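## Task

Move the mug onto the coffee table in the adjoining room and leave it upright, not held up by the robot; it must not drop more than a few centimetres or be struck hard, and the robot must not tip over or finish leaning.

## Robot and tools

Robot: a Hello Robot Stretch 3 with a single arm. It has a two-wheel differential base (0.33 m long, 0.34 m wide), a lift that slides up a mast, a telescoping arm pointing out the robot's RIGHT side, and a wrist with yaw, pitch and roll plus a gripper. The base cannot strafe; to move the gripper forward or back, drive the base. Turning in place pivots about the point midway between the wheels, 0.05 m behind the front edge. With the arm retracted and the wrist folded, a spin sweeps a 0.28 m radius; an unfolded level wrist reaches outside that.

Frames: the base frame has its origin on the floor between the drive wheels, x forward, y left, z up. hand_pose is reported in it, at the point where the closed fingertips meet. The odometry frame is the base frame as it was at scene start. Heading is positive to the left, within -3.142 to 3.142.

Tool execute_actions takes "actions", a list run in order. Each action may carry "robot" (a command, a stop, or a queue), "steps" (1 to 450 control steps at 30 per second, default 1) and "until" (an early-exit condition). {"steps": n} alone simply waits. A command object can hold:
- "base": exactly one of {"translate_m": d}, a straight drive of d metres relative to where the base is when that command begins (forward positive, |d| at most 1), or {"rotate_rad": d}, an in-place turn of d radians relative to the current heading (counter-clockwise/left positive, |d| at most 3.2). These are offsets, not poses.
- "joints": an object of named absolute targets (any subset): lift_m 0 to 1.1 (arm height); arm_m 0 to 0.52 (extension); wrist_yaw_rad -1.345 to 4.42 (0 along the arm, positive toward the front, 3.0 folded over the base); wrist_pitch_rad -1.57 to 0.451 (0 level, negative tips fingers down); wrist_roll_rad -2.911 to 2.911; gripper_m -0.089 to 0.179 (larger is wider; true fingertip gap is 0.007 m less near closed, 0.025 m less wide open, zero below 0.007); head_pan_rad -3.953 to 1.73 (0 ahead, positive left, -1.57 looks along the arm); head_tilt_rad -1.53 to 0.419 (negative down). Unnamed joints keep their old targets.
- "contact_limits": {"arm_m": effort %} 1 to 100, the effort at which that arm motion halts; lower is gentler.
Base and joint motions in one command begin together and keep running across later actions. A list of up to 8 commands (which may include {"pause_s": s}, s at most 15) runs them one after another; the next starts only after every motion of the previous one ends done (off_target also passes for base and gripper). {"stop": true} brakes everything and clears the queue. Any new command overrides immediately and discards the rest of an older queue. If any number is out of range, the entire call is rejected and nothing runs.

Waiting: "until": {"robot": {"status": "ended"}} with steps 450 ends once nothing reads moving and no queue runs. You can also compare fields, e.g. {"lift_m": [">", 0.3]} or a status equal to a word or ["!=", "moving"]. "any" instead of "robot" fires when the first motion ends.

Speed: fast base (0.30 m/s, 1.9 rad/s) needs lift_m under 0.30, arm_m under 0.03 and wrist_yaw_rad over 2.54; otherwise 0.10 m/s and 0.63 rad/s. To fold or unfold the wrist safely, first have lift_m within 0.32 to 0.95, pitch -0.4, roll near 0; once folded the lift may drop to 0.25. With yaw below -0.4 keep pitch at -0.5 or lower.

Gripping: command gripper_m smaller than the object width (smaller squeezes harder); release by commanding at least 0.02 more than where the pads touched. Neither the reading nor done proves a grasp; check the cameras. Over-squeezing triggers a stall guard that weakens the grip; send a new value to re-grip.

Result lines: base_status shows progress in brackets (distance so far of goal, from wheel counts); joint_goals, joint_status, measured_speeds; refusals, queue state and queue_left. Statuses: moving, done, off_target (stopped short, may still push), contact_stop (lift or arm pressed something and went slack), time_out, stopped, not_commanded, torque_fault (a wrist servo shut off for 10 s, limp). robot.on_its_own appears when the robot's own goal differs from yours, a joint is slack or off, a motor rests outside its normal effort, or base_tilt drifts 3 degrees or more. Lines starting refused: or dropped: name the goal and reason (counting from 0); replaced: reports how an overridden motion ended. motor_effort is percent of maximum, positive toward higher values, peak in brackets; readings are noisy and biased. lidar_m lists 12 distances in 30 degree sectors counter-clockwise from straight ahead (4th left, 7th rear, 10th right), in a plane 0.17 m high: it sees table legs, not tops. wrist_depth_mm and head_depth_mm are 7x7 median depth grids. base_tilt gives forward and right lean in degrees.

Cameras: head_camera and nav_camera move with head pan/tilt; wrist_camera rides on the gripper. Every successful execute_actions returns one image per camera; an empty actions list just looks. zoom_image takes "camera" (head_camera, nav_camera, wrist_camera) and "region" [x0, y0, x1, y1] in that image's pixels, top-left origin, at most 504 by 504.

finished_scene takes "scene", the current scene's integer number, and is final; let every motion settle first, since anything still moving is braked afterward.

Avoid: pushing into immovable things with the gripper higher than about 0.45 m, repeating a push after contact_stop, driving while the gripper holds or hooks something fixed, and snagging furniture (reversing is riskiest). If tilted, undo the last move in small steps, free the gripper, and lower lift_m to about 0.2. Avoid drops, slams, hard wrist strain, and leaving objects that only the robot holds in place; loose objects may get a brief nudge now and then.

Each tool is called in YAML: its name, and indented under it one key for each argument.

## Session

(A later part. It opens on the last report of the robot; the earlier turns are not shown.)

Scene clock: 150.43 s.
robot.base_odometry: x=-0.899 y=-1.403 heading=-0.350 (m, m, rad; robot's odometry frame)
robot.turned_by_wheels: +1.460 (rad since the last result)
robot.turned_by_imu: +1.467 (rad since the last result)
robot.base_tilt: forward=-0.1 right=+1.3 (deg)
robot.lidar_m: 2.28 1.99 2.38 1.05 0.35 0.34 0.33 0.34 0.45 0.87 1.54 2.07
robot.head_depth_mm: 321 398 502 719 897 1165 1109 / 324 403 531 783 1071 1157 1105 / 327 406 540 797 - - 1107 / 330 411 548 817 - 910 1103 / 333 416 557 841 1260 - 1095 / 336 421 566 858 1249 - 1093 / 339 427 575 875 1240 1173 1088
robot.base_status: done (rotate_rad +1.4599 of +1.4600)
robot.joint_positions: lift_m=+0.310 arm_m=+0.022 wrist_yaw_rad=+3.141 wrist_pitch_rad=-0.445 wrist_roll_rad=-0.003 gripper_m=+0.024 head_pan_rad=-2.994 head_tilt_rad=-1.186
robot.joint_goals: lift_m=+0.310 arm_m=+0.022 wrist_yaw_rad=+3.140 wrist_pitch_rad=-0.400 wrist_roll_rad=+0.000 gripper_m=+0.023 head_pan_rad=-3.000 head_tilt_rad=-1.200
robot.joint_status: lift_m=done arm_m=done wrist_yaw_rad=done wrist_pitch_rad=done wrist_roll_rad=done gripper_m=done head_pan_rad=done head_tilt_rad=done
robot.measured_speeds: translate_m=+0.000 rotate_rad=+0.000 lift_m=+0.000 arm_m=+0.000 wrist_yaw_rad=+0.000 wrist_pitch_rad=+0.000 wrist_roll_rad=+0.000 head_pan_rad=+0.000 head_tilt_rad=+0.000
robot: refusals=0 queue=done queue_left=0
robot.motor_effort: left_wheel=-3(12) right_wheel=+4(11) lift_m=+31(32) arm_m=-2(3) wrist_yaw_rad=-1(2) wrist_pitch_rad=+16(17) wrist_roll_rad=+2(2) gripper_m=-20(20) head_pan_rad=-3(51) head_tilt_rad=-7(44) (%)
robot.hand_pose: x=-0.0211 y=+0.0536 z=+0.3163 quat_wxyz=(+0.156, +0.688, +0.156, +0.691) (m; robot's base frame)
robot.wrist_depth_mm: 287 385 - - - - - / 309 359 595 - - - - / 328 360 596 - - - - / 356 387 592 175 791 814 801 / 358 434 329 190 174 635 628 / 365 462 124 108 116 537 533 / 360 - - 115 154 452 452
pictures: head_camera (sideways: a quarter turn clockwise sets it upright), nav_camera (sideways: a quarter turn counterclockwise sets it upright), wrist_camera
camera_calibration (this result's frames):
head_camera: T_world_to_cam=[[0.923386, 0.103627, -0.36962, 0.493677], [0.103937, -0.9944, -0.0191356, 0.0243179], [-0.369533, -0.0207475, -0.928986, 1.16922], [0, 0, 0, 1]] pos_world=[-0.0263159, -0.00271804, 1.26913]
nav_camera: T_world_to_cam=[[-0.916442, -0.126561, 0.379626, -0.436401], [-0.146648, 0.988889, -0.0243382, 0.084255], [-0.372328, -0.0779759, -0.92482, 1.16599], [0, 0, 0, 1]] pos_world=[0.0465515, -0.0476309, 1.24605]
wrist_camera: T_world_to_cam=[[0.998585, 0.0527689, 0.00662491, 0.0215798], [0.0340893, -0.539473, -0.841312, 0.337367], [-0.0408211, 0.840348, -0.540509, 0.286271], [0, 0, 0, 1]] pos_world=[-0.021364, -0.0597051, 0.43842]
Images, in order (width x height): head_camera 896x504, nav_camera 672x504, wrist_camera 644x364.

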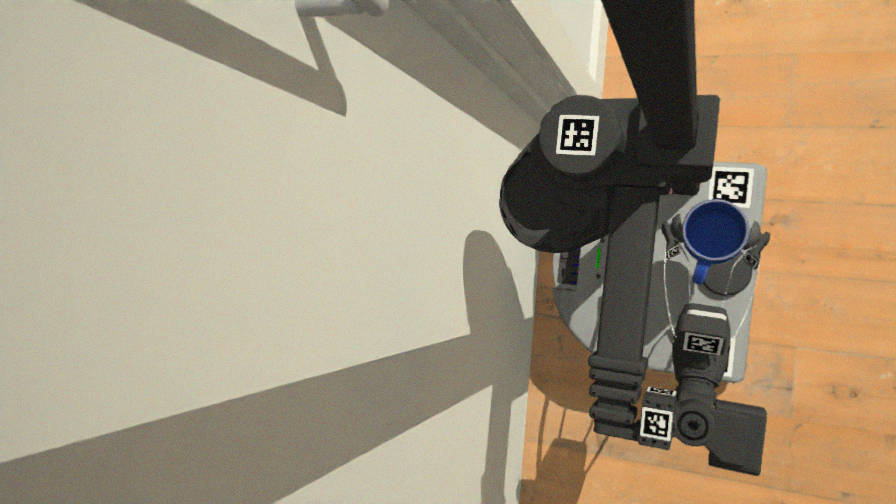

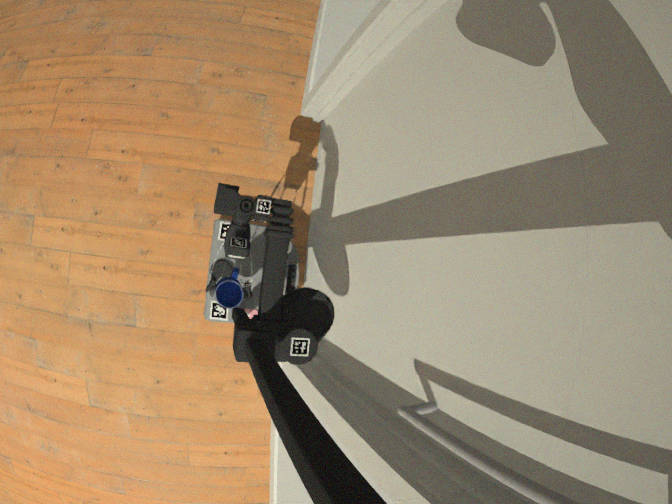

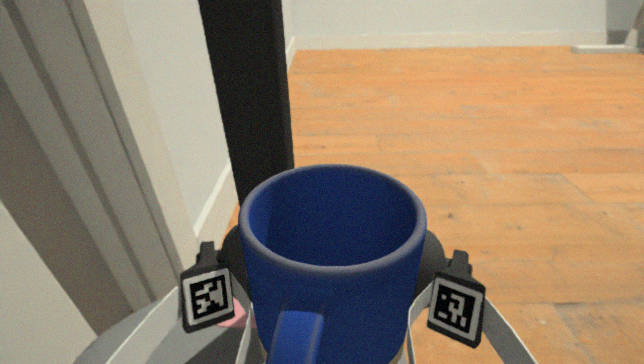

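execute_actions:
  actions:
    - {"robot":[{"base":{"translate_m":-0.04}},{"base":{"translate_m":-0.03}}],"steps":150,"until":{"robot":{"status":"ended"}}}

Scene clock: 156.57 s.
robot.base_odometry: x=-0.965 y=-1.379 heading=-0.350 (m, m, rad; robot's odometry frame)
robot.turned_by_wheels: +0.000 (rad since the last result)
robot.turned_by_imu: +0.002 (rad since the last result)
robot.base_tilt: forward=-0.2 right=+1.3 (deg)
robot.lidar_m: 2.35 2.05 2.39 0.75 0.31 0.33 0.30 0.31 0.39 0.69 1.54 2.07
robot.head_depth_mm: 304 380 482 708 749 1161 1108 / 304 379 506 758 992 1158 1104 / 304 381 507 758 - - 1098 / 304 380 507 761 - 913 1101 / 305 381 509 762 1188 - 1098 / 305 381 508 763 1219 1145 1094 / 305 382 508 764 1220 1176 1088
robot.base_status: done (translate_m -0.0300 of -0.0300)
robot.joint_positions: lift_m=+0.310 arm_m=+0.022 wrist_yaw_rad=+3.140 wrist_pitch_rad=-0.445 wrist_roll_rad=-0.003 gripper_m=+0.024 head_pan_rad=-2.994 head_tilt_rad=-1.188
robot.joint_goals: lift_m=+0.310 arm_m=+0.022 wrist_yaw_rad=+3.140 wrist_pitch_rad=-0.400 wrist_roll_rad=+0.000 gripper_m=+0.023 head_pan_rad=-3.000 head_tilt_rad=-1.200
robot.joint_status: lift_m=done arm_m=done wrist_yaw_rad=done wrist_pitch_rad=done wrist_roll_rad=done gripper_m=done head_pan_rad=done head_tilt_rad=done
robot.measured_speeds: translate_m=+0.000 rotate_rad=+0.000 lift_m=+0.000 arm_m=+0.000 wrist_yaw_rad=+0.000 wrist_pitch_rad=+0.000 wrist_roll_rad=+0.000 head_pan_rad=+0.000 head_tilt_rad=+0.000
robot: refusals=0 queue=done queue_left=0
robot.motor_effort: left_wheel=-1(71) right_wheel=+1(62) lift_m=+31(31) arm_m=-2(3) wrist_yaw_rad=-1(0) wrist_pitch_rad=+16(16) wrist_roll_rad=+2(2) gripper_m=-20(19) head_pan_rad=-3(3) head_tilt_rad=-7(7) (%)
robot.hand_pose: x=-0.0210 y=+0.0536 z=+0.3164 quat_wxyz=(+0.157, +0.688, +0.156, +0.691) (m; robot's base frame)
robot.wrist_depth_mm: 279 284 - - - - - / 317 309 371 - - - - / 343 336 371 - - - - / 354 378 388 175 768 806 789 / 356 423 285 189 173 654 623 / 349 459 123 108 116 539 516 / 349 - - 116 154 449 451
pictures: head_camera (sideways: a quarter turn clockwise sets it upright), nav_camera (sideways: a quarter turn counterclockwise sets it upright), wrist_camera
camera_calibration (this result's frames):
head_camera: T_world_to_cam=[[0.924093, 0.103664, -0.36784, 0.491355], [0.103901, -0.994402, -0.0192195, 0.0244273], [-0.367773, -0.0204585, -0.92969, 1.17013], [0, 0, 0, 1]] pos_world=[-0.026254, -0.00270645, 1.26906]
nav_camera: T_world_to_cam=[[-0.917169, -0.126602, 0.377853, -0.434087], [-0.146531, 0.988907, -0.0243367, 0.0842523], [-0.37058, -0.0776878, -0.925546, 1.16693], [0, 0, 0, 1]] pos_world=[0.0466539, -0.0476181, 1.24611]
wrist_camera: T_world_to_cam=[[0.998627, 0.05196, 0.00662478, 0.021445], [0.0336522, -0.539501, -0.841313, 0.337365], [-0.0401405, 0.84038, -0.540508, 0.286289], [0, 0, 0, 1]] pos_world=[-0.0212768, -0.0596972, 0.438429]
Images, in order (width x height): head_camera 896x504, nav_camera 672x504, wrist_camera 644x364.

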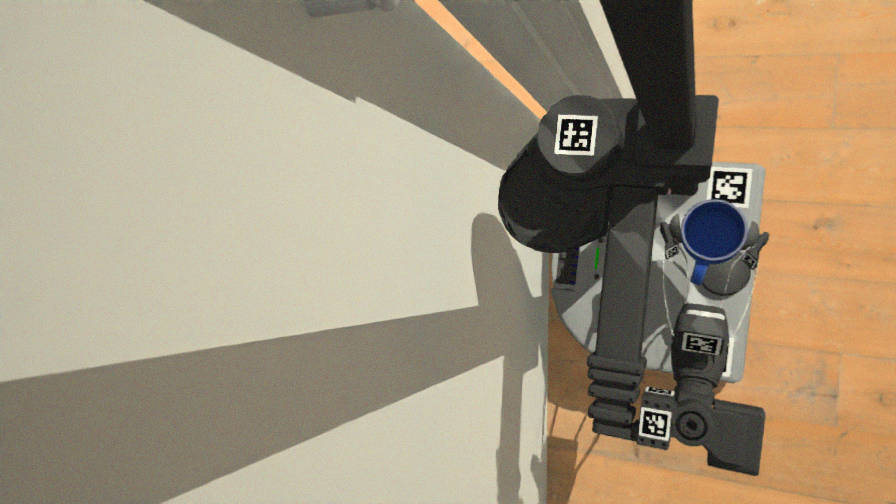

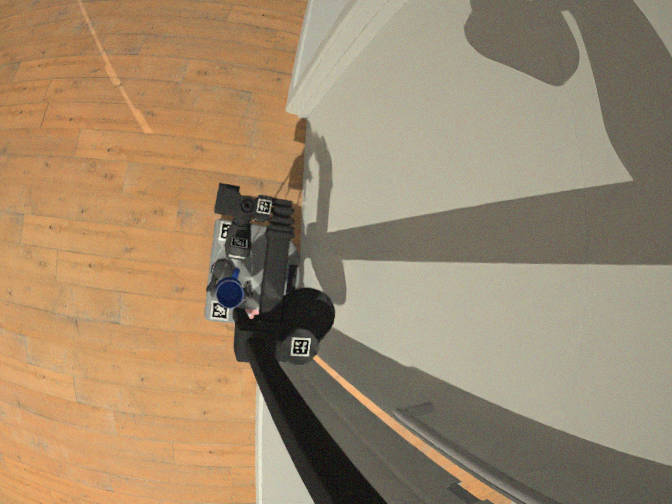

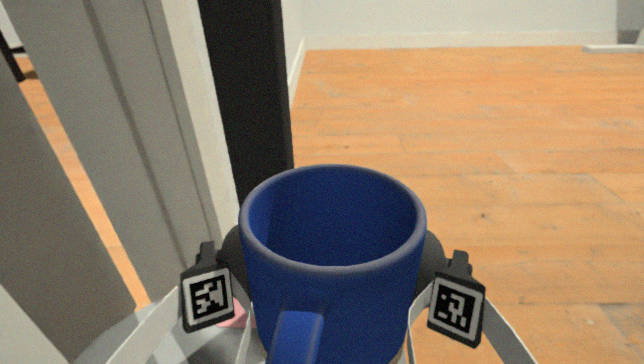

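execute_actions:
  actions:
    - {"robot":{"base":{"translate_m":-0.46}},"steps":250,"until":{"robot":{"status":"ended"}}}

Scene clock: 163.60 s.
robot.base_odometry: x=-1.397 y=-1.221 heading=-0.350 (m, m, rad; robot's odometry frame)
robot.turned_by_wheels: +0.000 (rad since the last result)
robot.turned_by_imu: +0.000 (rad since the last result)
robot.base_tilt: forward=-0.2 right=+1.3 (deg)
robot.lidar_m: 2.82 0.35 0.29 0.60 1.98 2.05 0.28 0.26 0.26 0.31 0.61 2.08
robot.head_depth_mm: 1747 1598 1472 1359 1272 1166 1112 / 1658 1580 1456 1348 1277 1157 1101 / 345 409 544 1329 - - 1104 / 318 399 534 816 - 914 1105 / 301 361 471 676 974 - 1097 / 288 330 418 574 806 1141 1097 / - 306 378 497 732 1143 1092
robot.base_status: done (translate_m -0.4600 of -0.4600)
robot.joint_positions: lift_m=+0.310 arm_m=+0.022 wrist_yaw_rad=+3.141 wrist_pitch_rad=-0.445 wrist_roll_rad=-0.003 gripper_m=+0.024 head_pan_rad=-2.994 head_tilt_rad=-1.188
robot.joint_goals: lift_m=+0.310 arm_m=+0.022 wrist_yaw_rad=+3.140 wrist_pitch_rad=-0.400 wrist_roll_rad=+0.000 gripper_m=+0.023 head_pan_rad=-3.000 head_tilt_rad=-1.200
robot.joint_status: lift_m=done arm_m=done wrist_yaw_rad=done wrist_pitch_rad=done wrist_roll_rad=done gripper_m=done head_pan_rad=done head_tilt_rad=done
robot.measured_speeds: translate_m=+0.000 rotate_rad=+0.000 lift_m=+0.000 arm_m=+0.000 wrist_yaw_rad=+0.000 wrist_pitch_rad=+0.000 wrist_roll_rad=+0.000 head_pan_rad=+0.000 head_tilt_rad=+0.000
robot: refusals=0 queue=done queue_left=0
robot.motor_effort: left_wheel=-1(26) right_wheel=+1(21) lift_m=+30(30) arm_m=-3(2) wrist_yaw_rad=-1(0) wrist_pitch_rad=+17(17) wrist_roll_rad=+2(2) gripper_m=-20(19) head_pan_rad=-3(5) head_tilt_rad=-6(6) (%)
robot.hand_pose: x=-0.0210 y=+0.0536 z=+0.3164 quat_wxyz=(+0.156, +0.688, +0.156, +0.691) (m; robot's base frame)
robot.wrist_depth_mm: - - - - 699 308 265 / - - - - 685 311 288 / - - - - 713 340 316 / 865 863 800 175 541 359 374 / 670 660 389 189 172 406 607 / 560 551 124 108 116 444 534 / 468 - - 116 154 451 447
pictures: head_camera (sideways: a quarter turn clockwise sets it upright), nav_camera (sideways: a quarter turn counterclockwise sets it upright), wrist_camera
camera_calibration (this result's frames):
head_camera: T_world_to_cam=[[0.924338, 0.103498, -0.367271, 0.490612], [0.103699, -0.994423, -0.0192463, 0.0244634], [-0.367215, -0.0202955, -0.929915, 1.17041], [0, 0, 0, 1]] pos_world=[-0.0262347, -0.00269652, 1.26904]
nav_camera: T_world_to_cam=[[-0.917425, -0.126438, 0.377286, -0.433347], [-0.146303, 0.98894, -0.0243362, 0.0842503], [-0.370036, -0.0775246, -0.925777, 1.16722], [0, 0, 0, 1]] pos_world=[0.0466774, -0.0476218, 1.24613]
wrist_camera: T_world_to_cam=[[0.998619, 0.0521232, 0.00661746, 0.0214747], [0.0337265, -0.539335, -0.841416, 0.337445], [-0.0402883, 0.840477, -0.540348, 0.286228], [0, 0, 0, 1]] pos_world=[-0.0212943, -0.0596914, 0.438452]
Images, in order (width x height): head_camera 896x504, nav_camera 672x504, wrist_camera 644x364.

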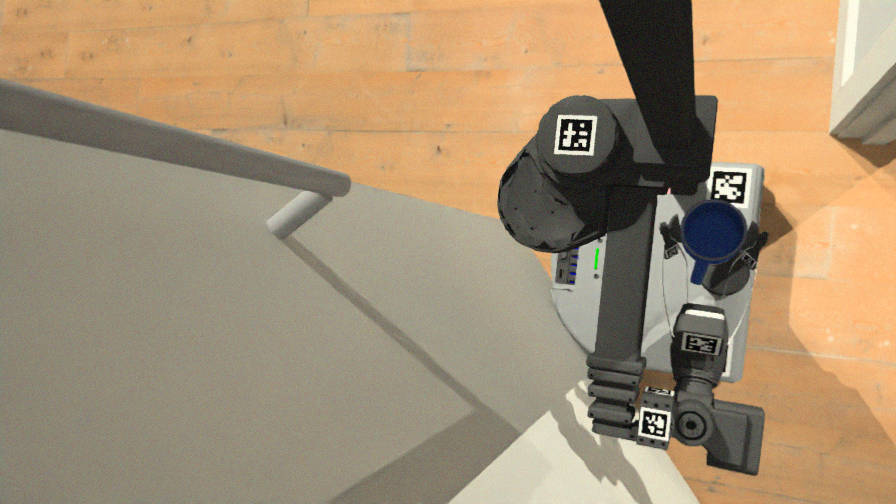

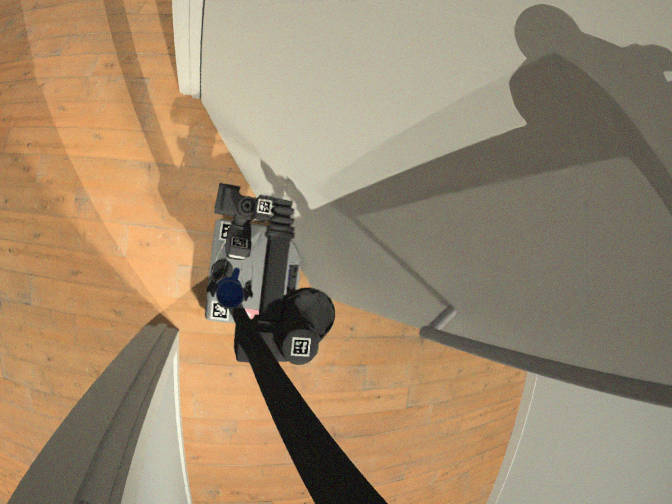

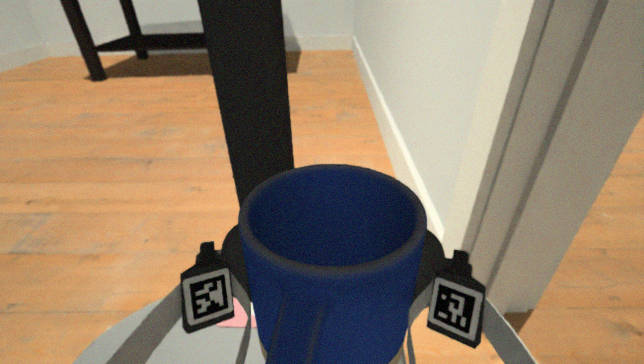

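execute_actions:
  actions:
    - {"robot":[{"base":{"rotate_rad":0.7}},{"base":{"translate_m":-0.2},"joints":{"head_pan_rad":0,"head_tilt_rad":-0.85}},{"base":{"rotate_rad":1.1}},{"joints":{"lift_m":0.29}}],"steps":400,"until":{"robot":{"status":"ended"}}}

Scene clock: 176.40 s.
robot.base_odometry: x=-1.585 y=-1.290 heading=+1.450 (m, m, rad; robot's odometry frame)
robot.turned_by_wheels: +1.800 (rad since the last result)
robot.turned_by_imu: +1.807 (rad since the last result)
robot.base_tilt: forward=-0.2 right=+1.4 (deg)
robot.lidar_m: 1.74 2.00 1.81 0.33 0.28 0.28 0.31 0.51 2.50 2.67 0.48 0.58
robot.head_depth_mm: 1821 1623 1476 1342 1239 1145 1104 / 2062 2289 1984 1656 1427 1253 1119 / 2101 2314 1967 1658 1421 1251 1116 / 2029 1958 1978 1656 1422 1252 1123 / 2047 2067 1965 1652 1425 1253 1116 / 2072 2064 1950 1656 1412 1252 1111 / 2092 2069 1979 1642 1419 1245 1116
robot.base_status: done (rotate_rad +1.0999 of +1.1000)
robot.joint_positions: lift_m=+0.290 arm_m=+0.022 wrist_yaw_rad=+3.141 wrist_pitch_rad=-0.445 wrist_roll_rad=-0.003 gripper_m=+0.024 head_pan_rad=-0.007 head_tilt_rad=-0.853
robot.joint_goals: lift_m=+0.290 arm_m=+0.022 wrist_yaw_rad=+3.140 wrist_pitch_rad=-0.400 wrist_roll_rad=+0.000 gripper_m=+0.023 head_pan_rad=+0.000 head_tilt_rad=-0.850
robot.joint_status: lift_m=done arm_m=done wrist_yaw_rad=done wrist_pitch_rad=done wrist_roll_rad=done gripper_m=done head_pan_rad=done head_tilt_rad=done
robot.measured_speeds: translate_m=+0.000 rotate_rad=+0.000 lift_m=+0.000 arm_m=+0.000 wrist_yaw_rad=+0.000 wrist_pitch_rad=+0.000 wrist_roll_rad=+0.000 head_pan_rad=+0.000 head_tilt_rad=+0.000
robot: refusals=0 queue=done queue_left=0
robot.motor_effort: left_wheel=-3(15) right_wheel=+4(9) lift_m=+22(30) arm_m=-3(2) wrist_yaw_rad=-2(1) wrist_pitch_rad=+16(16) wrist_roll_rad=+2(2) gripper_m=-20(19) head_pan_rad=+4(52) head_tilt_rad=+2(26) (%)
robot.hand_pose: x=-0.0210 y=+0.0536 z=+0.2968 quat_wxyz=(+0.156, +0.688, +0.156, +0.691) (m; robot's base frame)
robot.wrist_depth_mm: 224 257 - 406 - - - / 232 273 309 448 - - - / 245 285 339 485 - - - / 260 304 357 174 729 751 764 / 271 324 263 191 175 615 598 / 290 334 123 108 116 495 498 / 297 - - 115 154 426 435
pictures: head_camera (sideways: a quarter turn clockwise sets it upright), nav_camera (sideways: a quarter turn counterclockwise sets it upright), wrist_camera
camera_calibration (this result's frames):
head_camera: T_world_to_cam=[[-0.756422, 0.0389813, -0.652921, 0.872974], [0.0547014, 0.998496, -0.00375962, 0.00460543], [0.651792, -0.0385596, -0.757417, 0.939997], [0, 0, 0, 1]] pos_world=[0.0474025, -0.00238228, 1.28197]
nav_camera: T_world_to_cam=[[0.750023, -0.015228, 0.661236, -0.813419], [0.000196316, -0.99973, -0.0232461, 0.0819479], [0.661412, 0.0175649, -0.749817, 0.932219], [0, 0, 0, 1]] pos_world=[-0.00651381, 0.0531647, 1.23876]
wrist_camera: T_world_to_cam=[[0.998619, 0.0521252, 0.00662256, 0.0216032], [0.0337313, -0.539323, -0.841423, 0.320954], [-0.0402876, 0.840484, -0.540336, 0.275642], [0, 0, 0, 1]] pos_world=[-0.0212945, -0.0597011, 0.418854]
Images, in order (width x height): head_camera 896x504, nav_camera 672x504, wrist_camera 644x364.

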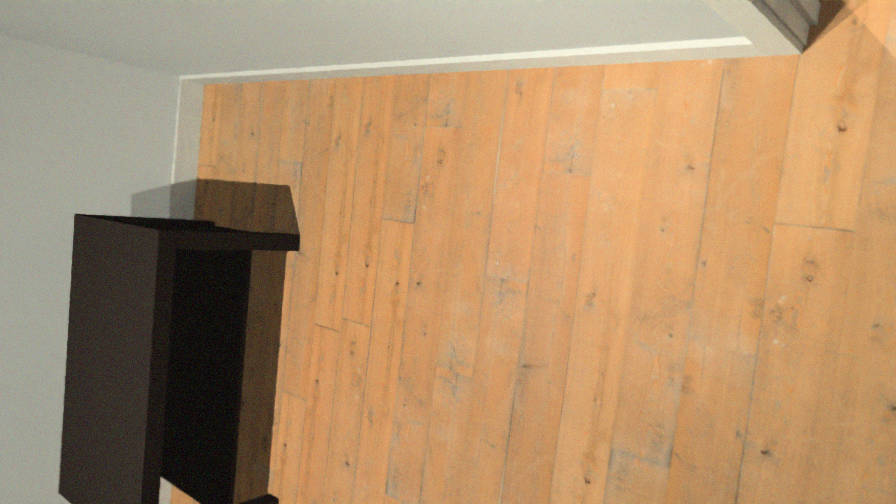

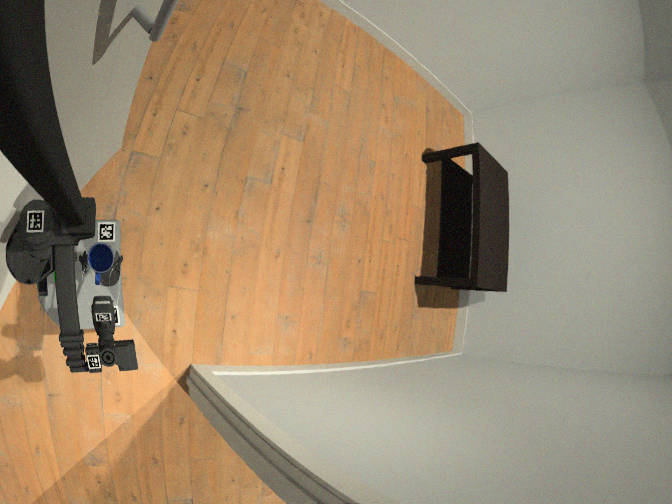

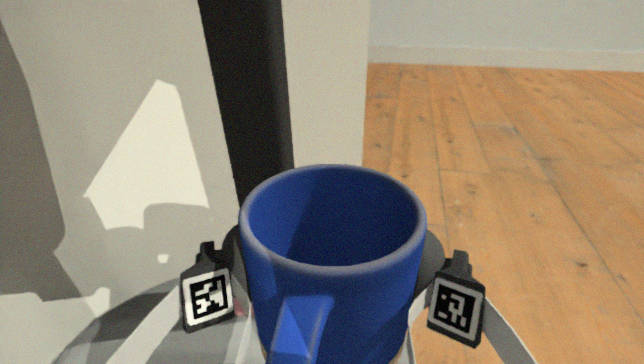

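execute_actions:
  actions:
    - {"robot":{"base":{"rotate_rad":0.12}},"steps":100,"until":{"robot":{"status":"ended"}}}
    - {"robot":{"base":{"translate_m":1.0}},"steps":300,"until":{"robot":{"translate_m":[">=",0.4]}}}
    - {"robot":[{"base":{"translate_m":0.9}},{"base":{"rotate_rad":1.5},"joints":{"head_pan_rad":-1.57,"head_tilt_rad":-0.9}}],"steps":400,"until":{"robot":{"status":"ended"}}}
    - {"robot":{"joints":{"lift_m":0.58}},"steps":100,"until":{"robot":{"lift_m":[">",0.36]}}}
    - {"robot":{"joints":{"lift_m":0.58,"wrist_yaw_rad":0}},"steps":300,"until":{"robot":{"status":"ended"}}}

Scene clock: 191.23 s.
robot.base_odometry: x=-1.583 y=+0.014 heading=+3.069 (m, m, rad; robot's odometry frame)
robot.turned_by_wheels: +1.620 (rad since the last result)
robot.turned_by_imu: +1.632 (rad since the last result)
robot.base_tilt: forward=-0.2 right=+1.2 (deg)
robot.lidar_m: 1.40 1.60 1.30 1.31 0.86 0.73 0.73 0.84 0.53 1.16 0.78 1.40
robot.head_depth_mm: 988 1141 1287 1072 948 1220 1113 / 1008 1168 1230 1047 948 1241 - / 1028 1190 1236 1044 961 1281 - / 1049 1222 1231 1046 774 - 1104 / 1071 1251 1232 1043 1213 1233 1111 / 1094 1276 1232 1039 1257 1231 1107 / 1122 1314 1225 1040 1272 1226 1105
robot.base_status: done (rotate_rad +1.4999 of +1.5000)
robot.joint_positions: lift_m=+0.580 arm_m=+0.022 wrist_yaw_rad=+0.003 wrist_pitch_rad=-0.445 wrist_roll_rad=-0.003 gripper_m=+0.024 head_pan_rad=-1.563 head_tilt_rad=-0.889
robot.joint_goals: lift_m=+0.580 arm_m=+0.022 wrist_yaw_rad=+0.000 wrist_pitch_rad=-0.400 wrist_roll_rad=+0.000 gripper_m=+0.023 head_pan_rad=-1.570 head_tilt_rad=-0.900
robot.joint_status: lift_m=done arm_m=done wrist_yaw_rad=done wrist_pitch_rad=done wrist_roll_rad=done gripper_m=done head_pan_rad=done head_tilt_rad=done
robot.measured_speeds: translate_m=+0.000 rotate_rad=+0.000 lift_m=+0.000 arm_m=+0.000 wrist_yaw_rad=+0.000 wrist_pitch_rad=+0.000 wrist_roll_rad=+0.000 head_pan_rad=+0.000 head_tilt_rad=+0.000
robot: refusals=0 queue=done queue_left=0
robot.motor_effort: left_wheel=-4(12) right_wheel=+3(12) lift_m=+31(32) arm_m=-3(3) wrist_yaw_rad=-3(3) wrist_pitch_rad=+16(16) wrist_roll_rad=+2(2) gripper_m=-20(20) head_pan_rad=-3(50) head_tilt_rad=-5(14) (%)
robot.hand_pose: x=-0.0210 y=-0.3883 z=+0.5864 quat_wxyz=(+0.691, +0.157, -0.688, -0.155) (m; robot's base frame)
robot.wrist_depth_mm: - - 884 831 804 744 689 / - - 970 941 894 806 740 / - 662 633 633 637 635 791 / 490 486 485 175 455 468 808 / 432 407 267 189 173 382 376 / 587 695 124 108 116 313 311 / 744 730 614 115 241 305 284
pictures: head_camera (sideways: a quarter turn clockwise sets it upright), nav_camera (sideways: a quarter turn counterclockwise sets it upright), wrist_camera
camera_calibration (this result's frames):
head_camera: T_world_to_cam=[[0.0274856, 0.780286, -0.624819, 0.831576], [0.9992, -0.0396006, -0.00549954, 0.00110892], [-0.0290344, -0.624168, -0.78075, 0.974491], [0, 0, 0, 1]] pos_world=[0.00432942, -0.0405767, 1.28042]
nav_camera: T_world_to_cam=[[-0.0038282, -0.77384, 0.633369, -0.77251], [-0.999622, -0.0142854, -0.0234955, 0.0883705], [0.0272297, -0.633219, -0.773493, 0.966875], [0, 0, 0, 1]] pos_world=[0.059052, 0.0157073, 1.23923]
wrist_camera: T_world_to_cam=[[-0.998424, -0.0557259, 0.00661902, -0.0410654], [-0.0356711, 0.539163, -0.841445, 0.743605], [0.0433215, -0.840356, -0.540302, 0.152624], [0, 0, 0, 1]] pos_world=[-0.0210874, -0.274955, 0.708438]
Images, in order (width x height): head_camera 896x504, nav_camera 672x504, wrist_camera 644x364.

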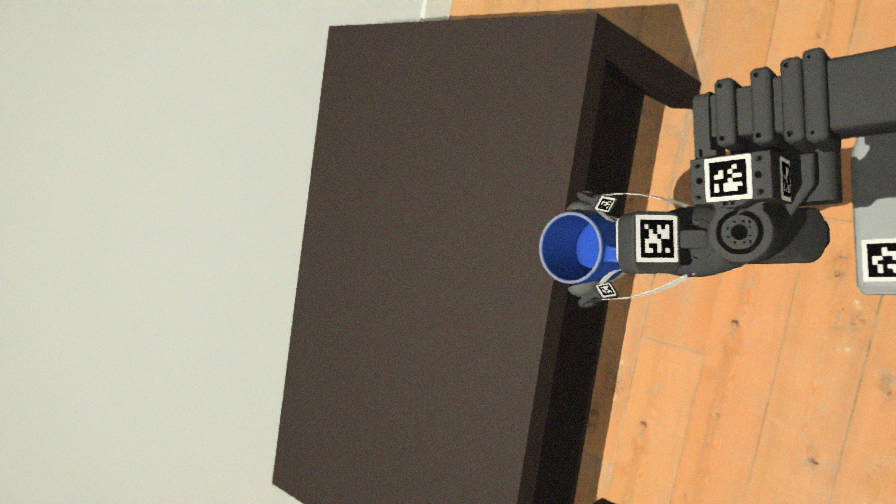

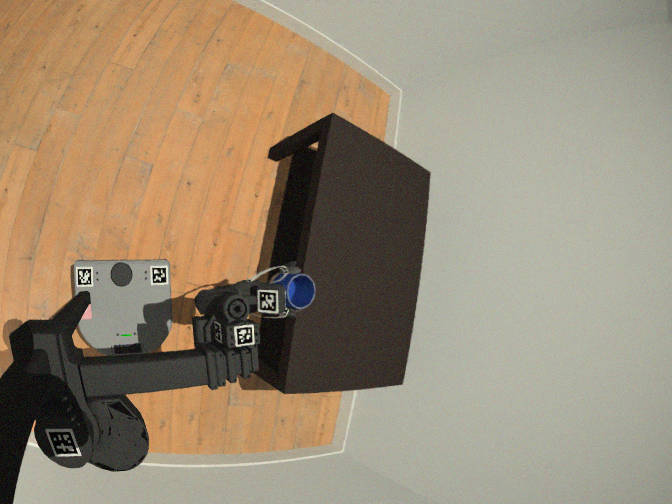

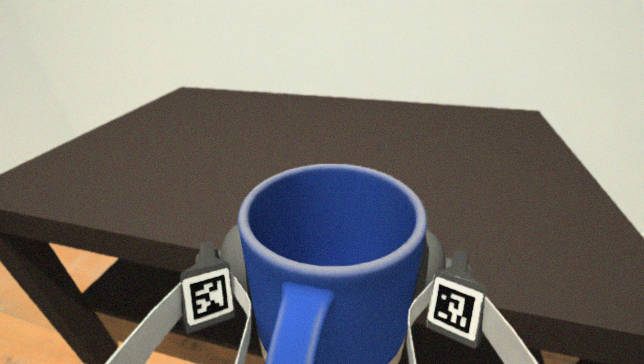

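execute_actions:
  actions:
    - {"robot":{"joints":{"lift_m":0.535,"arm_m":0.36}},"steps":300,"until":{"robot":{"status":"ended"}}}

Scene clock: 195.87 s.
robot.base_odometry: x=-1.583 y=+0.014 heading=+3.069 (m, m, rad; robot's odometry frame)
robot.turned_by_wheels: +0.000 (rad since the last result)
robot.turned_by_imu: +0.001 (rad since the last result)
robot.base_tilt: forward=-0.2 right=+1.3 (deg)
robot.lidar_m: 1.40 1.60 1.30 1.31 0.86 0.73 0.73 0.84 0.53 1.15 0.78 1.40
robot.head_depth_mm: 989 1140 1284 1072 947 1225 1114 / 1011 1166 1238 1049 944 1202 - / 1027 1182 1226 - 961 1235 1121 / 1047 1221 1232 983 1191 1234 1130 / 1071 1250 1228 1042 1207 1238 1106 / 1096 1278 1221 1044 1255 1231 1102 / 1122 1311 1221 1038 1276 1233 1102
robot.base_status: done (rotate_rad +1.4999 of +1.5000)
robot.joint_positions: lift_m=+0.535 arm_m=+0.360 wrist_yaw_rad=+0.001 wrist_pitch_rad=-0.445 wrist_roll_rad=-0.003 gripper_m=+0.024 head_pan_rad=-1.563 head_tilt_rad=-0.889
robot.joint_goals: lift_m=+0.535 arm_m=+0.360 wrist_yaw_rad=+0.000 wrist_pitch_rad=-0.400 wrist_roll_rad=+0.000 gripper_m=+0.023 head_pan_rad=-1.570 head_tilt_rad=-0.900
robot.joint_status: lift_m=done arm_m=done wrist_yaw_rad=done wrist_pitch_rad=done wrist_roll_rad=done gripper_m=done head_pan_rad=done head_tilt_rad=done
robot.measured_speeds: translate_m=+0.000 rotate_rad=+0.000 lift_m=+0.000 arm_m=+0.000 wrist_yaw_rad=+0.000 wrist_pitch_rad=+0.000 wrist_roll_rad=+0.000 head_pan_rad=+0.000 head_tilt_rad=+0.000
robot: refusals=0 queue=done queue_left=0
robot.motor_effort: left_wheel=-4(4) right_wheel=+4(4) lift_m=+21(30) arm_m=+3(3) wrist_yaw_rad=-1(3) wrist_pitch_rad=+17(16) wrist_roll_rad=+2(2) gripper_m=-20(20) head_pan_rad=-4(5) head_tilt_rad=-5(6) (%)
robot.hand_pose: x=-0.0212 y=-0.7255 z=+0.5418 quat_wxyz=(+0.691, +0.157, -0.688, -0.156) (m; robot's base frame)
robot.wrist_depth_mm: 676 619 574 535 494 457 428 / 785 698 627 576 532 499 465 / 845 533 541 611 567 537 494 / 404 398 387 175 367 385 383 / 318 318 231 189 174 309 300 / 266 262 123 109 116 257 257 / 224 226 217 115 182 216 219
pictures: head_camera (sideways: a quarter turn clockwise sets it upright), nav_camera (sideways: a quarter turn counterclockwise sets it upright), wrist_camera
camera_calibration (this result's frames):
head_camera: T_world_to_cam=[[0.0275928, 0.780282, -0.624819, 0.831575], [0.999195, -0.039738, -0.00549954, 0.00110896], [-0.0291202, -0.624164, -0.78075, 0.974491], [0, 0, 0, 1]] pos_world=[0.00432384, -0.0405765, 1.28042]
nav_camera: T_world_to_cam=[[-0.00393456, -0.77384, 0.633369, -0.772509], [-0.999624, -0.014148, -0.0234955, 0.0883705], [0.0271427, -0.633223, -0.773493, 0.966875], [0, 0, 0, 1]] pos_world=[0.0590542, 0.0157, 1.23923]
wrist_camera: T_world_to_cam=[[-0.998487, -0.0545903, 0.00661912, -0.0589914], [-0.0350578, 0.5392, -0.841447, 0.887959], [0.0423658, -0.840406, -0.540298, -0.154898], [0, 0, 0, 1]] pos_world=[-0.0212098, -0.612186, 0.66387]
Images, in order (width x height): head_camera 896x504, nav_camera 672x504, wrist_camera 644x364.

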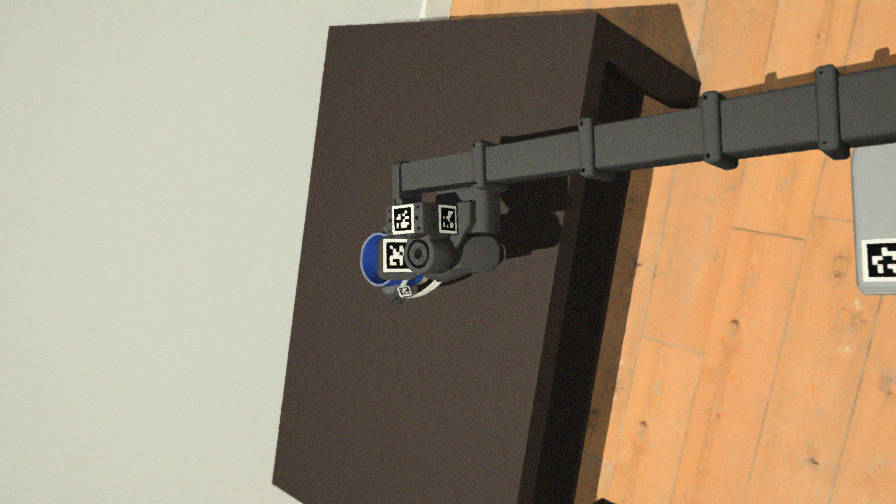

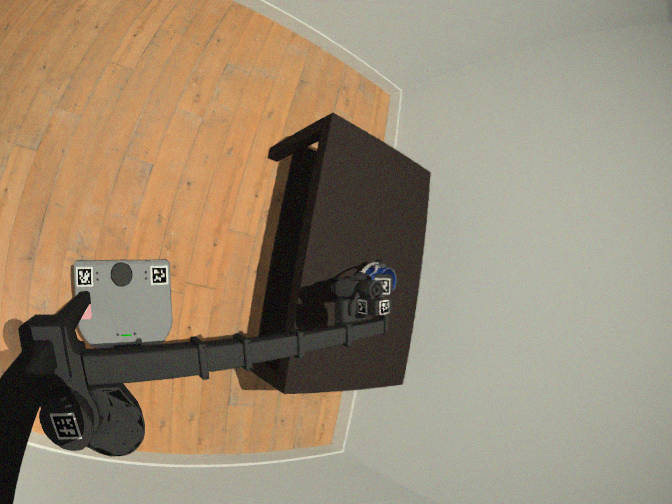

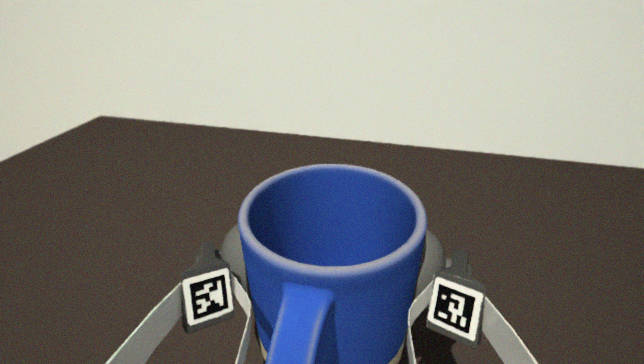

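execute_actions:
  actions:
    - {"robot":[{"joints":{"lift_m":0.500}},{"joints":{"lift_m":0.490}}],"steps":150,"until":{"robot":{"status":"ended"}}}

Scene clock: 198.63 s.
robot.base_odometry: x=-1.583 y=+0.014 heading=+3.069 (m, m, rad; robot's odometry frame)
robot.turned_by_wheels: +0.000 (rad since the last result)
robot.turned_by_imu: +0.001 (rad since the last result)
robot.base_tilt: forward=-0.2 right=+1.3 (deg)
robot.lidar_m: 1.40 1.60 1.30 1.31 0.86 0.73 0.73 0.84 0.53 1.15 0.78 1.40
robot.head_depth_mm: 991 1137 1285 1068 949 1214 1108 / 1009 1164 1233 1047 944 1213 1128 / 1031 1194 1227 1096 1079 1234 1125 / 1052 1218 1232 1019 1187 1232 1126 / 1070 1245 1231 1042 1208 1232 1109 / 1091 1274 1228 1043 1254 1232 1107 / 1118 1323 1227 1041 1277 1228 1104
robot.base_status: done (rotate_rad +1.4999 of +1.5000)
robot.joint_positions: lift_m=+0.490 arm_m=+0.360 wrist_yaw_rad=+0.001 wrist_pitch_rad=-0.433 wrist_roll_rad=-0.003 gripper_m=+0.024 head_pan_rad=-1.563 head_tilt_rad=-0.889
robot.joint_goals: lift_m=+0.490 arm_m=+0.360 wrist_yaw_rad=+0.000 wrist_pitch_rad=-0.400 wrist_roll_rad=+0.000 gripper_m=+0.023 head_pan_rad=-1.570 head_tilt_rad=-0.900
robot.joint_status: lift_m=done arm_m=done wrist_yaw_rad=done wrist_pitch_rad=done wrist_roll_rad=done gripper_m=done head_pan_rad=done head_tilt_rad=done
robot.measured_speeds: translate_m=+0.000 rotate_rad=+0.000 lift_m=+0.000 arm_m=+0.000 wrist_yaw_rad=+0.000 wrist_pitch_rad=+0.000 wrist_roll_rad=+0.000 head_pan_rad=+0.000 head_tilt_rad=+0.000
robot: refusals=0 queue=done queue_left=0
robot.motor_effort: left_wheel=-4(4) right_wheel=+3(3) lift_m=+20(22) arm_m=+3(3) wrist_yaw_rad=-1(2) wrist_pitch_rad=+12(16) wrist_roll_rad=+2(2) gripper_m=-20(20) head_pan_rad=-4(5) head_tilt_rad=-6(5) (%)
robot.hand_pose: x=-0.0212 y=-0.7271 z=+0.4995 quat_wxyz=(+0.692, +0.153, -0.689, -0.151) (m; robot's base frame)
robot.wrist_depth_mm: 691 629 588 526 498 457 433 / 757 698 625 585 538 497 462 / 449 443 435 425 421 416 475 / 326 322 319 175 298 314 307 / 256 256 203 190 175 251 245 / 211 211 123 108 115 206 204 / 181 180 176 115 157 174 176
pictures: head_camera (sideways: a quarter turn clockwise sets it upright), nav_camera (sideways: a quarter turn counterclockwise sets it upright), wrist_camera
camera_calibration (this result's frames):
head_camera: T_world_to_cam=[[0.0275928, 0.780282, -0.624819, 0.831575], [0.999195, -0.039738, -0.00549954, 0.00110896], [-0.0291202, -0.624164, -0.78075, 0.974491], [0, 0, 0, 1]] pos_world=[0.00432384, -0.0405765, 1.28042]
nav_camera: T_world_to_cam=[[-0.00393456, -0.77384, 0.633369, -0.772509], [-0.999624, -0.014148, -0.0234955, 0.0883705], [0.0271427, -0.633223, -0.773493, 0.966875], [0, 0, 0, 1]] pos_world=[0.0590542, 0.0157, 1.23923]
wrist_camera: T_world_to_cam=[[-0.998487, -0.0545081, 0.00725788, -0.0590544], [-0.0350453, 0.529072, -0.847853, 0.849069], [0.0423749, -0.846824, -0.530182, -0.188781], [0, 0, 0, 1]] pos_world=[-0.0212095, -0.612302, 0.620226]
Images, in order (width x height): head_camera 896x504, nav_camera 672x504, wrist_camera 644x364.

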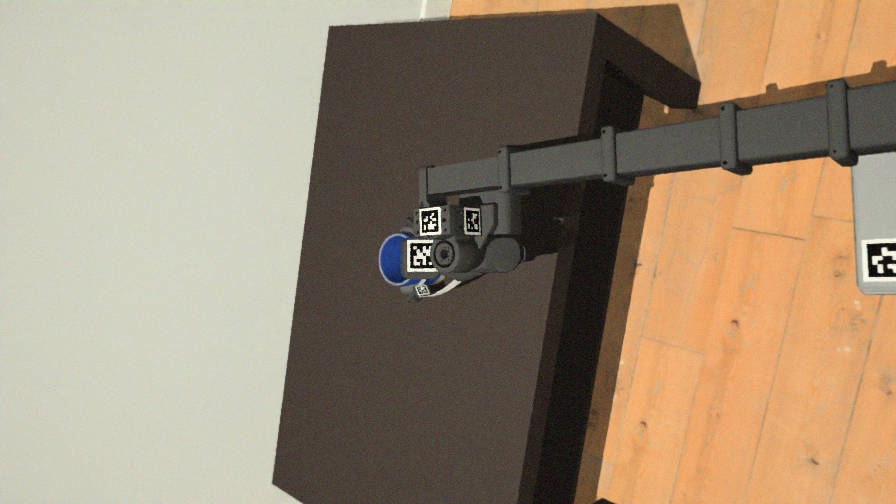

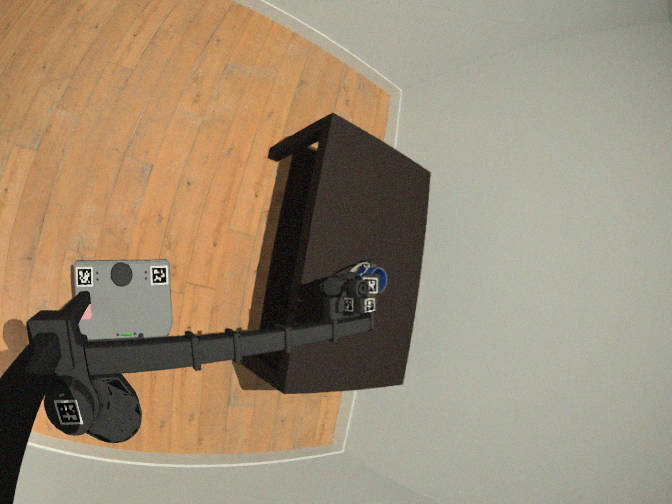

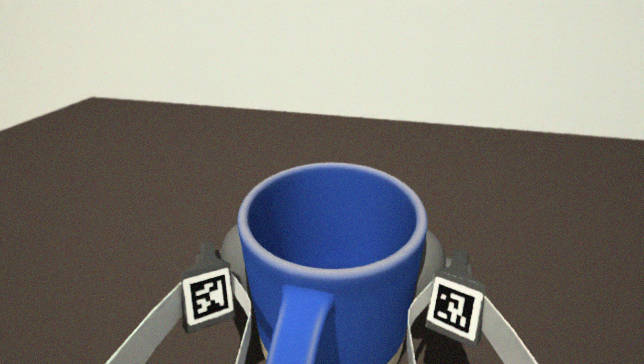

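execute_actions:
  actions: []

Scene clock: 200.70 s.
robot.base_odometry: x=-1.583 y=+0.014 heading=+3.069 (m, m, rad; robot's odometry frame)
robot.turned_by_wheels: +0.000 (rad since the last result)
robot.turned_by_imu: +0.001 (rad since the last result)
robot.base_tilt: forward=-0.1 right=+1.4 (deg)
robot.lidar_m: 1.40 1.60 1.30 1.30 0.86 0.73 0.73 0.84 0.53 1.15 0.78 1.40
robot.head_depth_mm: 988 1136 1282 1072 948 1223 1109 / 1010 1166 1236 1050 946 1210 1135 / 1030 1186 1231 1095 1077 1236 1125 / 1053 1223 1233 1021 1192 1232 1126 / 1070 1251 1222 1047 1209 1236 1106 / 1099 1278 1225 1036 1247 1230 1103 / 1120 1309 1226 1037 1275 1233 1106
robot.base_status: done (rotate_rad +1.4999 of +1.5000)
robot.joint_positions: lift_m=+0.490 arm_m=+0.360 wrist_yaw_rad=+0.001 wrist_pitch_rad=-0.433 wrist_roll_rad=-0.003 gripper_m=+0.024 head_pan_rad=-1.563 head_tilt_rad=-0.889
robot.joint_goals: lift_m=+0.490 arm_m=+0.360 wrist_yaw_rad=+0.000 wrist_pitch_rad=-0.400 wrist_roll_rad=+0.000 gripper_m=+0.023 head_pan_rad=-1.570 head_tilt_rad=-0.900
robot.joint_status: lift_m=done arm_m=done wrist_yaw_rad=done wrist_pitch_rad=done wrist_roll_rad=done gripper_m=done head_pan_rad=done head_tilt_rad=done
robot.measured_speeds: translate_m=+0.000 rotate_rad=+0.000 lift_m=+0.000 arm_m=+0.000 wrist_yaw_rad=+0.000 wrist_pitch_rad=+0.000 wrist_roll_rad=+0.000 head_pan_rad=+0.000 head_tilt_rad=+0.000
robot: refusals=0 queue=done queue_left=0
robot.motor_effort: left_wheel=-4(4) right_wheel=+3(4) lift_m=+20(21) arm_m=+3(3) wrist_yaw_rad=-1(1) wrist_pitch_rad=+12(12) wrist_roll_rad=+2(2) gripper_m=-19(19) head_pan_rad=-4(6) head_tilt_rad=-6(5) (%)
robot.hand_pose: x=-0.0212 y=-0.7271 z=+0.4995 quat_wxyz=(+0.692, +0.153, -0.689, -0.151) (m; robot's base frame)
robot.wrist_depth_mm: 675 617 567 532 495 452 430 / 796 685 634 580 540 502 458 / 445 443 431 426 424 421 476 / 330 326 319 174 301 314 310 / 258 257 202 189 173 248 247 / 212 212 122 108 116 206 202 / 180 180 175 114 157 174 175
pictures: head_camera (sideways: a quarter turn clockwise sets it upright), nav_camera (sideways: a quarter turn counterclockwise sets it upright), wrist_camera
camera_calibration (this result's frames):
head_camera: T_world_to_cam=[[0.0275928, 0.780282, -0.624819, 0.831575], [0.999195, -0.039738, -0.00549954, 0.00110896], [-0.0291202, -0.624164, -0.78075, 0.974491], [0, 0, 0, 1]] pos_world=[0.00432384, -0.0405765, 1.28042]
nav_camera: T_world_to_cam=[[-0.00393456, -0.77384, 0.633369, -0.772509], [-0.999624, -0.014148, -0.0234955, 0.0883705], [0.0271427, -0.633223, -0.773493, 0.966876], [0, 0, 0, 1]] pos_world=[0.0590542, 0.0157, 1.23923]
wrist_camera: T_world_to_cam=[[-0.998487, -0.054508, 0.007258, -0.0590544], [-0.0350454, 0.529072, -0.847853, 0.849069], [0.0423748, -0.846824, -0.530182, -0.188781], [0, 0, 0, 1]] pos_world=[-0.0212095, -0.612302, 0.620226]
Images, in order (width x height): head_camera 896x504, nav_camera 672x504, wrist_camera 644x364.

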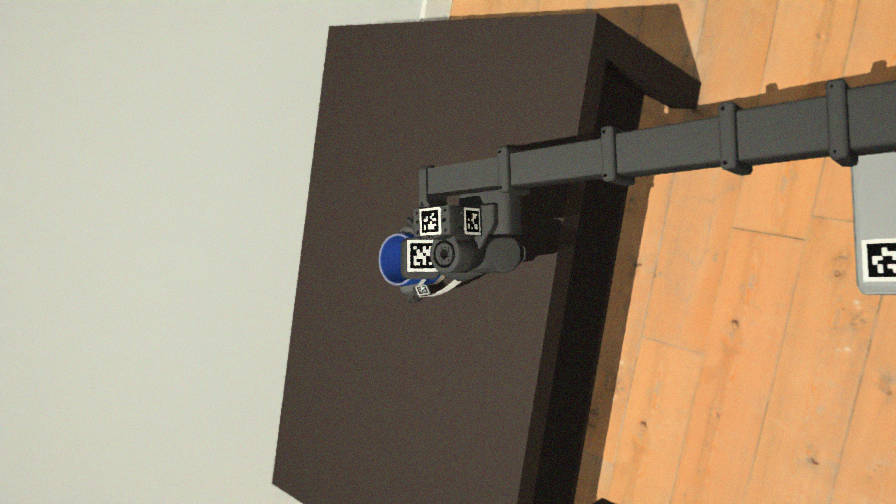

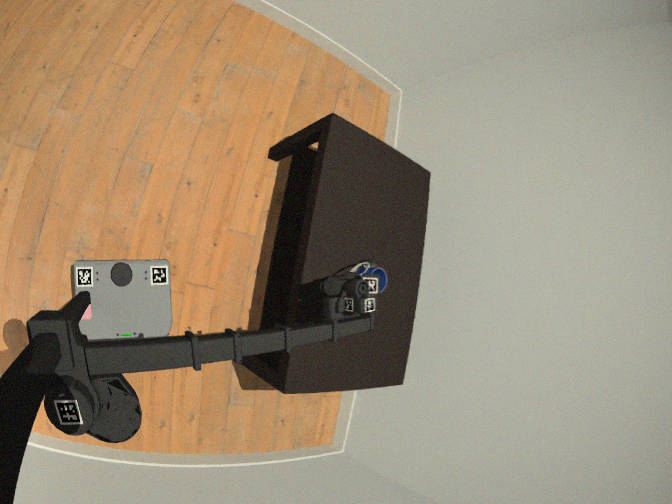

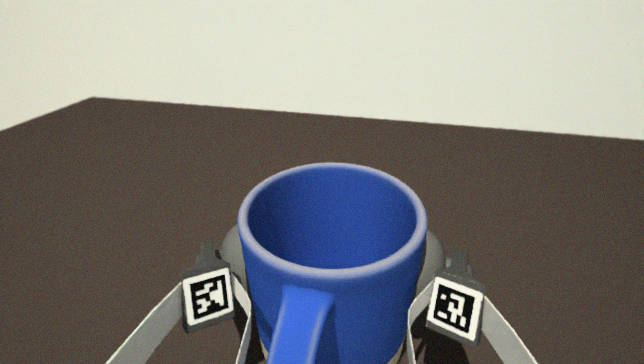

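execute_actions:
  actions:
    - {"robot": [{"joints": {"lift_m": 0.486}}, {"joints": {"gripper_m": 0.16}}], "steps": 150, "until": {"robot": {"status": "ended"}}}

Scene clock: 204.17 s.
robot.base_odometry: x=-1.583 y=+0.014 heading=+3.069 (m, m, rad; robot's odometry frame)
robot.turned_by_wheels: +0.000 (rad since the last result)
robot.turned_by_imu: +0.001 (rad since the last result)
robot.base_tilt: forward=-0.2 right=+1.4 (deg)
robot.lidar_m: 1.40 1.60 1.30 1.31 0.86 0.73 0.73 0.84 0.53 1.16 0.78 1.39
robot.head_depth_mm: 990 1138 1287 1074 948 1220 1112 / 1008 1168 1233 1052 947 1220 1123 / 1030 1191 1233 1094 1066 1232 1124 / 1049 1217 1228 1030 1190 1233 1126 / 1073 1252 1232 1041 1208 1237 1107 / 1093 1283 1220 1038 1255 1236 1108 / 1122 1307 1224 1042 1275 1227 1103
robot.base_status: done (rotate_rad +1.4999 of +1.5000)
robot.joint_positions: lift_m=+0.486 arm_m=+0.360 wrist_yaw_rad=+0.001 wrist_pitch_rad=-0.413 wrist_roll_rad=-0.003 gripper_m=+0.160 head_pan_rad=-1.563 head_tilt_rad=-0.889
robot.joint_goals: lift_m=+0.486 arm_m=+0.360 wrist_yaw_rad=+0.000 wrist_pitch_rad=-0.400 wrist_roll_rad=+0.000 gripper_m=+0.160 head_pan_rad=-1.570 head_tilt_rad=-0.900
robot.joint_status: lift_m=done arm_m=done wrist_yaw_rad=done wrist_pitch_rad=done wrist_roll_rad=done gripper_m=done head_pan_rad=done head_tilt_rad=done
robot.measured_speeds: translate_m=+0.000 rotate_rad=+0.000 lift_m=+0.000 arm_m=+0.000 wrist_yaw_rad=+0.000 wrist_pitch_rad=+0.000 wrist_roll_rad=+0.000 head_pan_rad=+0.000 head_tilt_rad=+0.000
robot: refusals=0 queue=done queue_left=0
robot.motor_effort: left_wheel=-4(4) right_wheel=+4(3) lift_m=+19(22) arm_m=+4(3) wrist_yaw_rad=-1(1) wrist_pitch_rad=+5(12) wrist_roll_rad=+2(2) gripper_m=+1(80) head_pan_rad=-5(4) head_tilt_rad=-5(6) (%)
robot.hand_pose: x=-0.0212 y=-0.7296 z=+0.5000 quat_wxyz=(+0.693, +0.146, -0.691, -0.145) (m; robot's base frame)
robot.wrist_depth_mm: 679 630 563 531 493 457 428 / 769 690 641 573 525 498 457 / 468 460 454 440 440 505 477 / 335 332 328 177 306 320 318 / 260 272 237 193 183 252 251 / 212 - 203 111 196 206 207 / - 175 179 118 168 172 179
pictures: head_camera (sideways: a quarter turn clockwise sets it upright), nav_camera (sideways: a quarter turn counterclockwise sets it upright), wrist_camera
camera_calibration (this result's frames):
head_camera: T_world_to_cam=[[0.0275928, 0.780282, -0.624819, 0.831575], [0.999195, -0.039738, -0.00549953, 0.00110895], [-0.0291202, -0.624164, -0.78075, 0.974491], [0, 0, 0, 1]] pos_world=[0.00432384, -0.0405765, 1.28042]
nav_camera: T_world_to_cam=[[-0.00393456, -0.77384, 0.633369, -0.772509], [-0.999624, -0.014148, -0.0234955, 0.0883705], [0.0271427, -0.633223, -0.773493, 0.966875], [0, 0, 0, 1]] pos_world=[0.0590542, 0.0157, 1.23923]
wrist_camera: T_world_to_cam=[[-0.998487, -0.0543632, 0.00829284, -0.0595995], [-0.0350257, 0.512428, -0.858015, 0.843674], [0.042395, -0.857007, -0.513557, -0.206403], [0, 0, 0, 1]] pos_world=[-0.0212086, -0.612451, 0.61838]
Images, in order (width x height): head_camera 896x504, nav_camera 672x504, wrist_camera 644x364.

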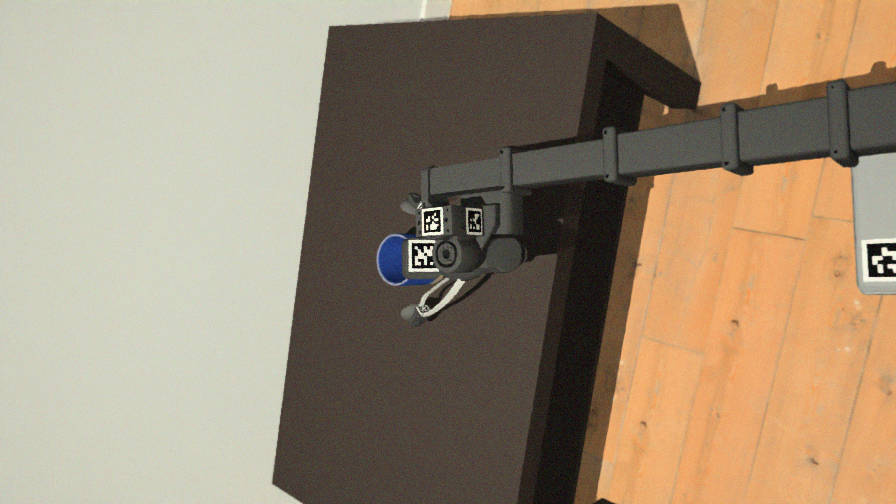

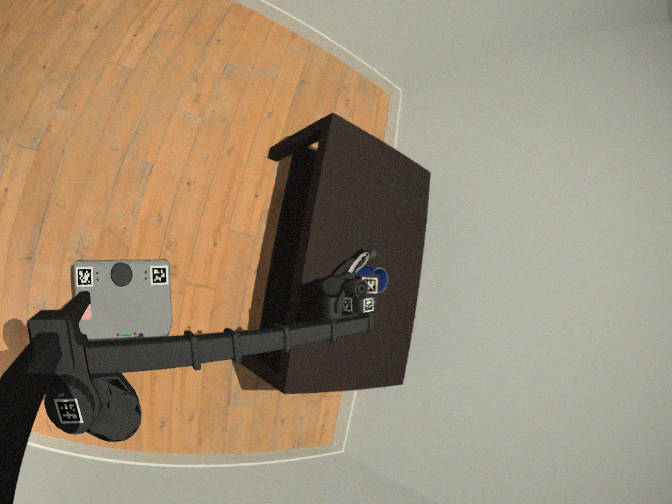

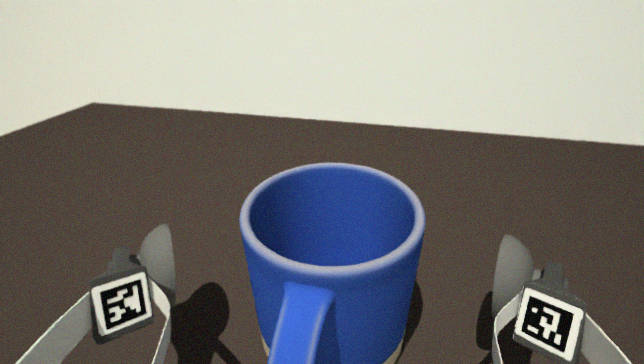

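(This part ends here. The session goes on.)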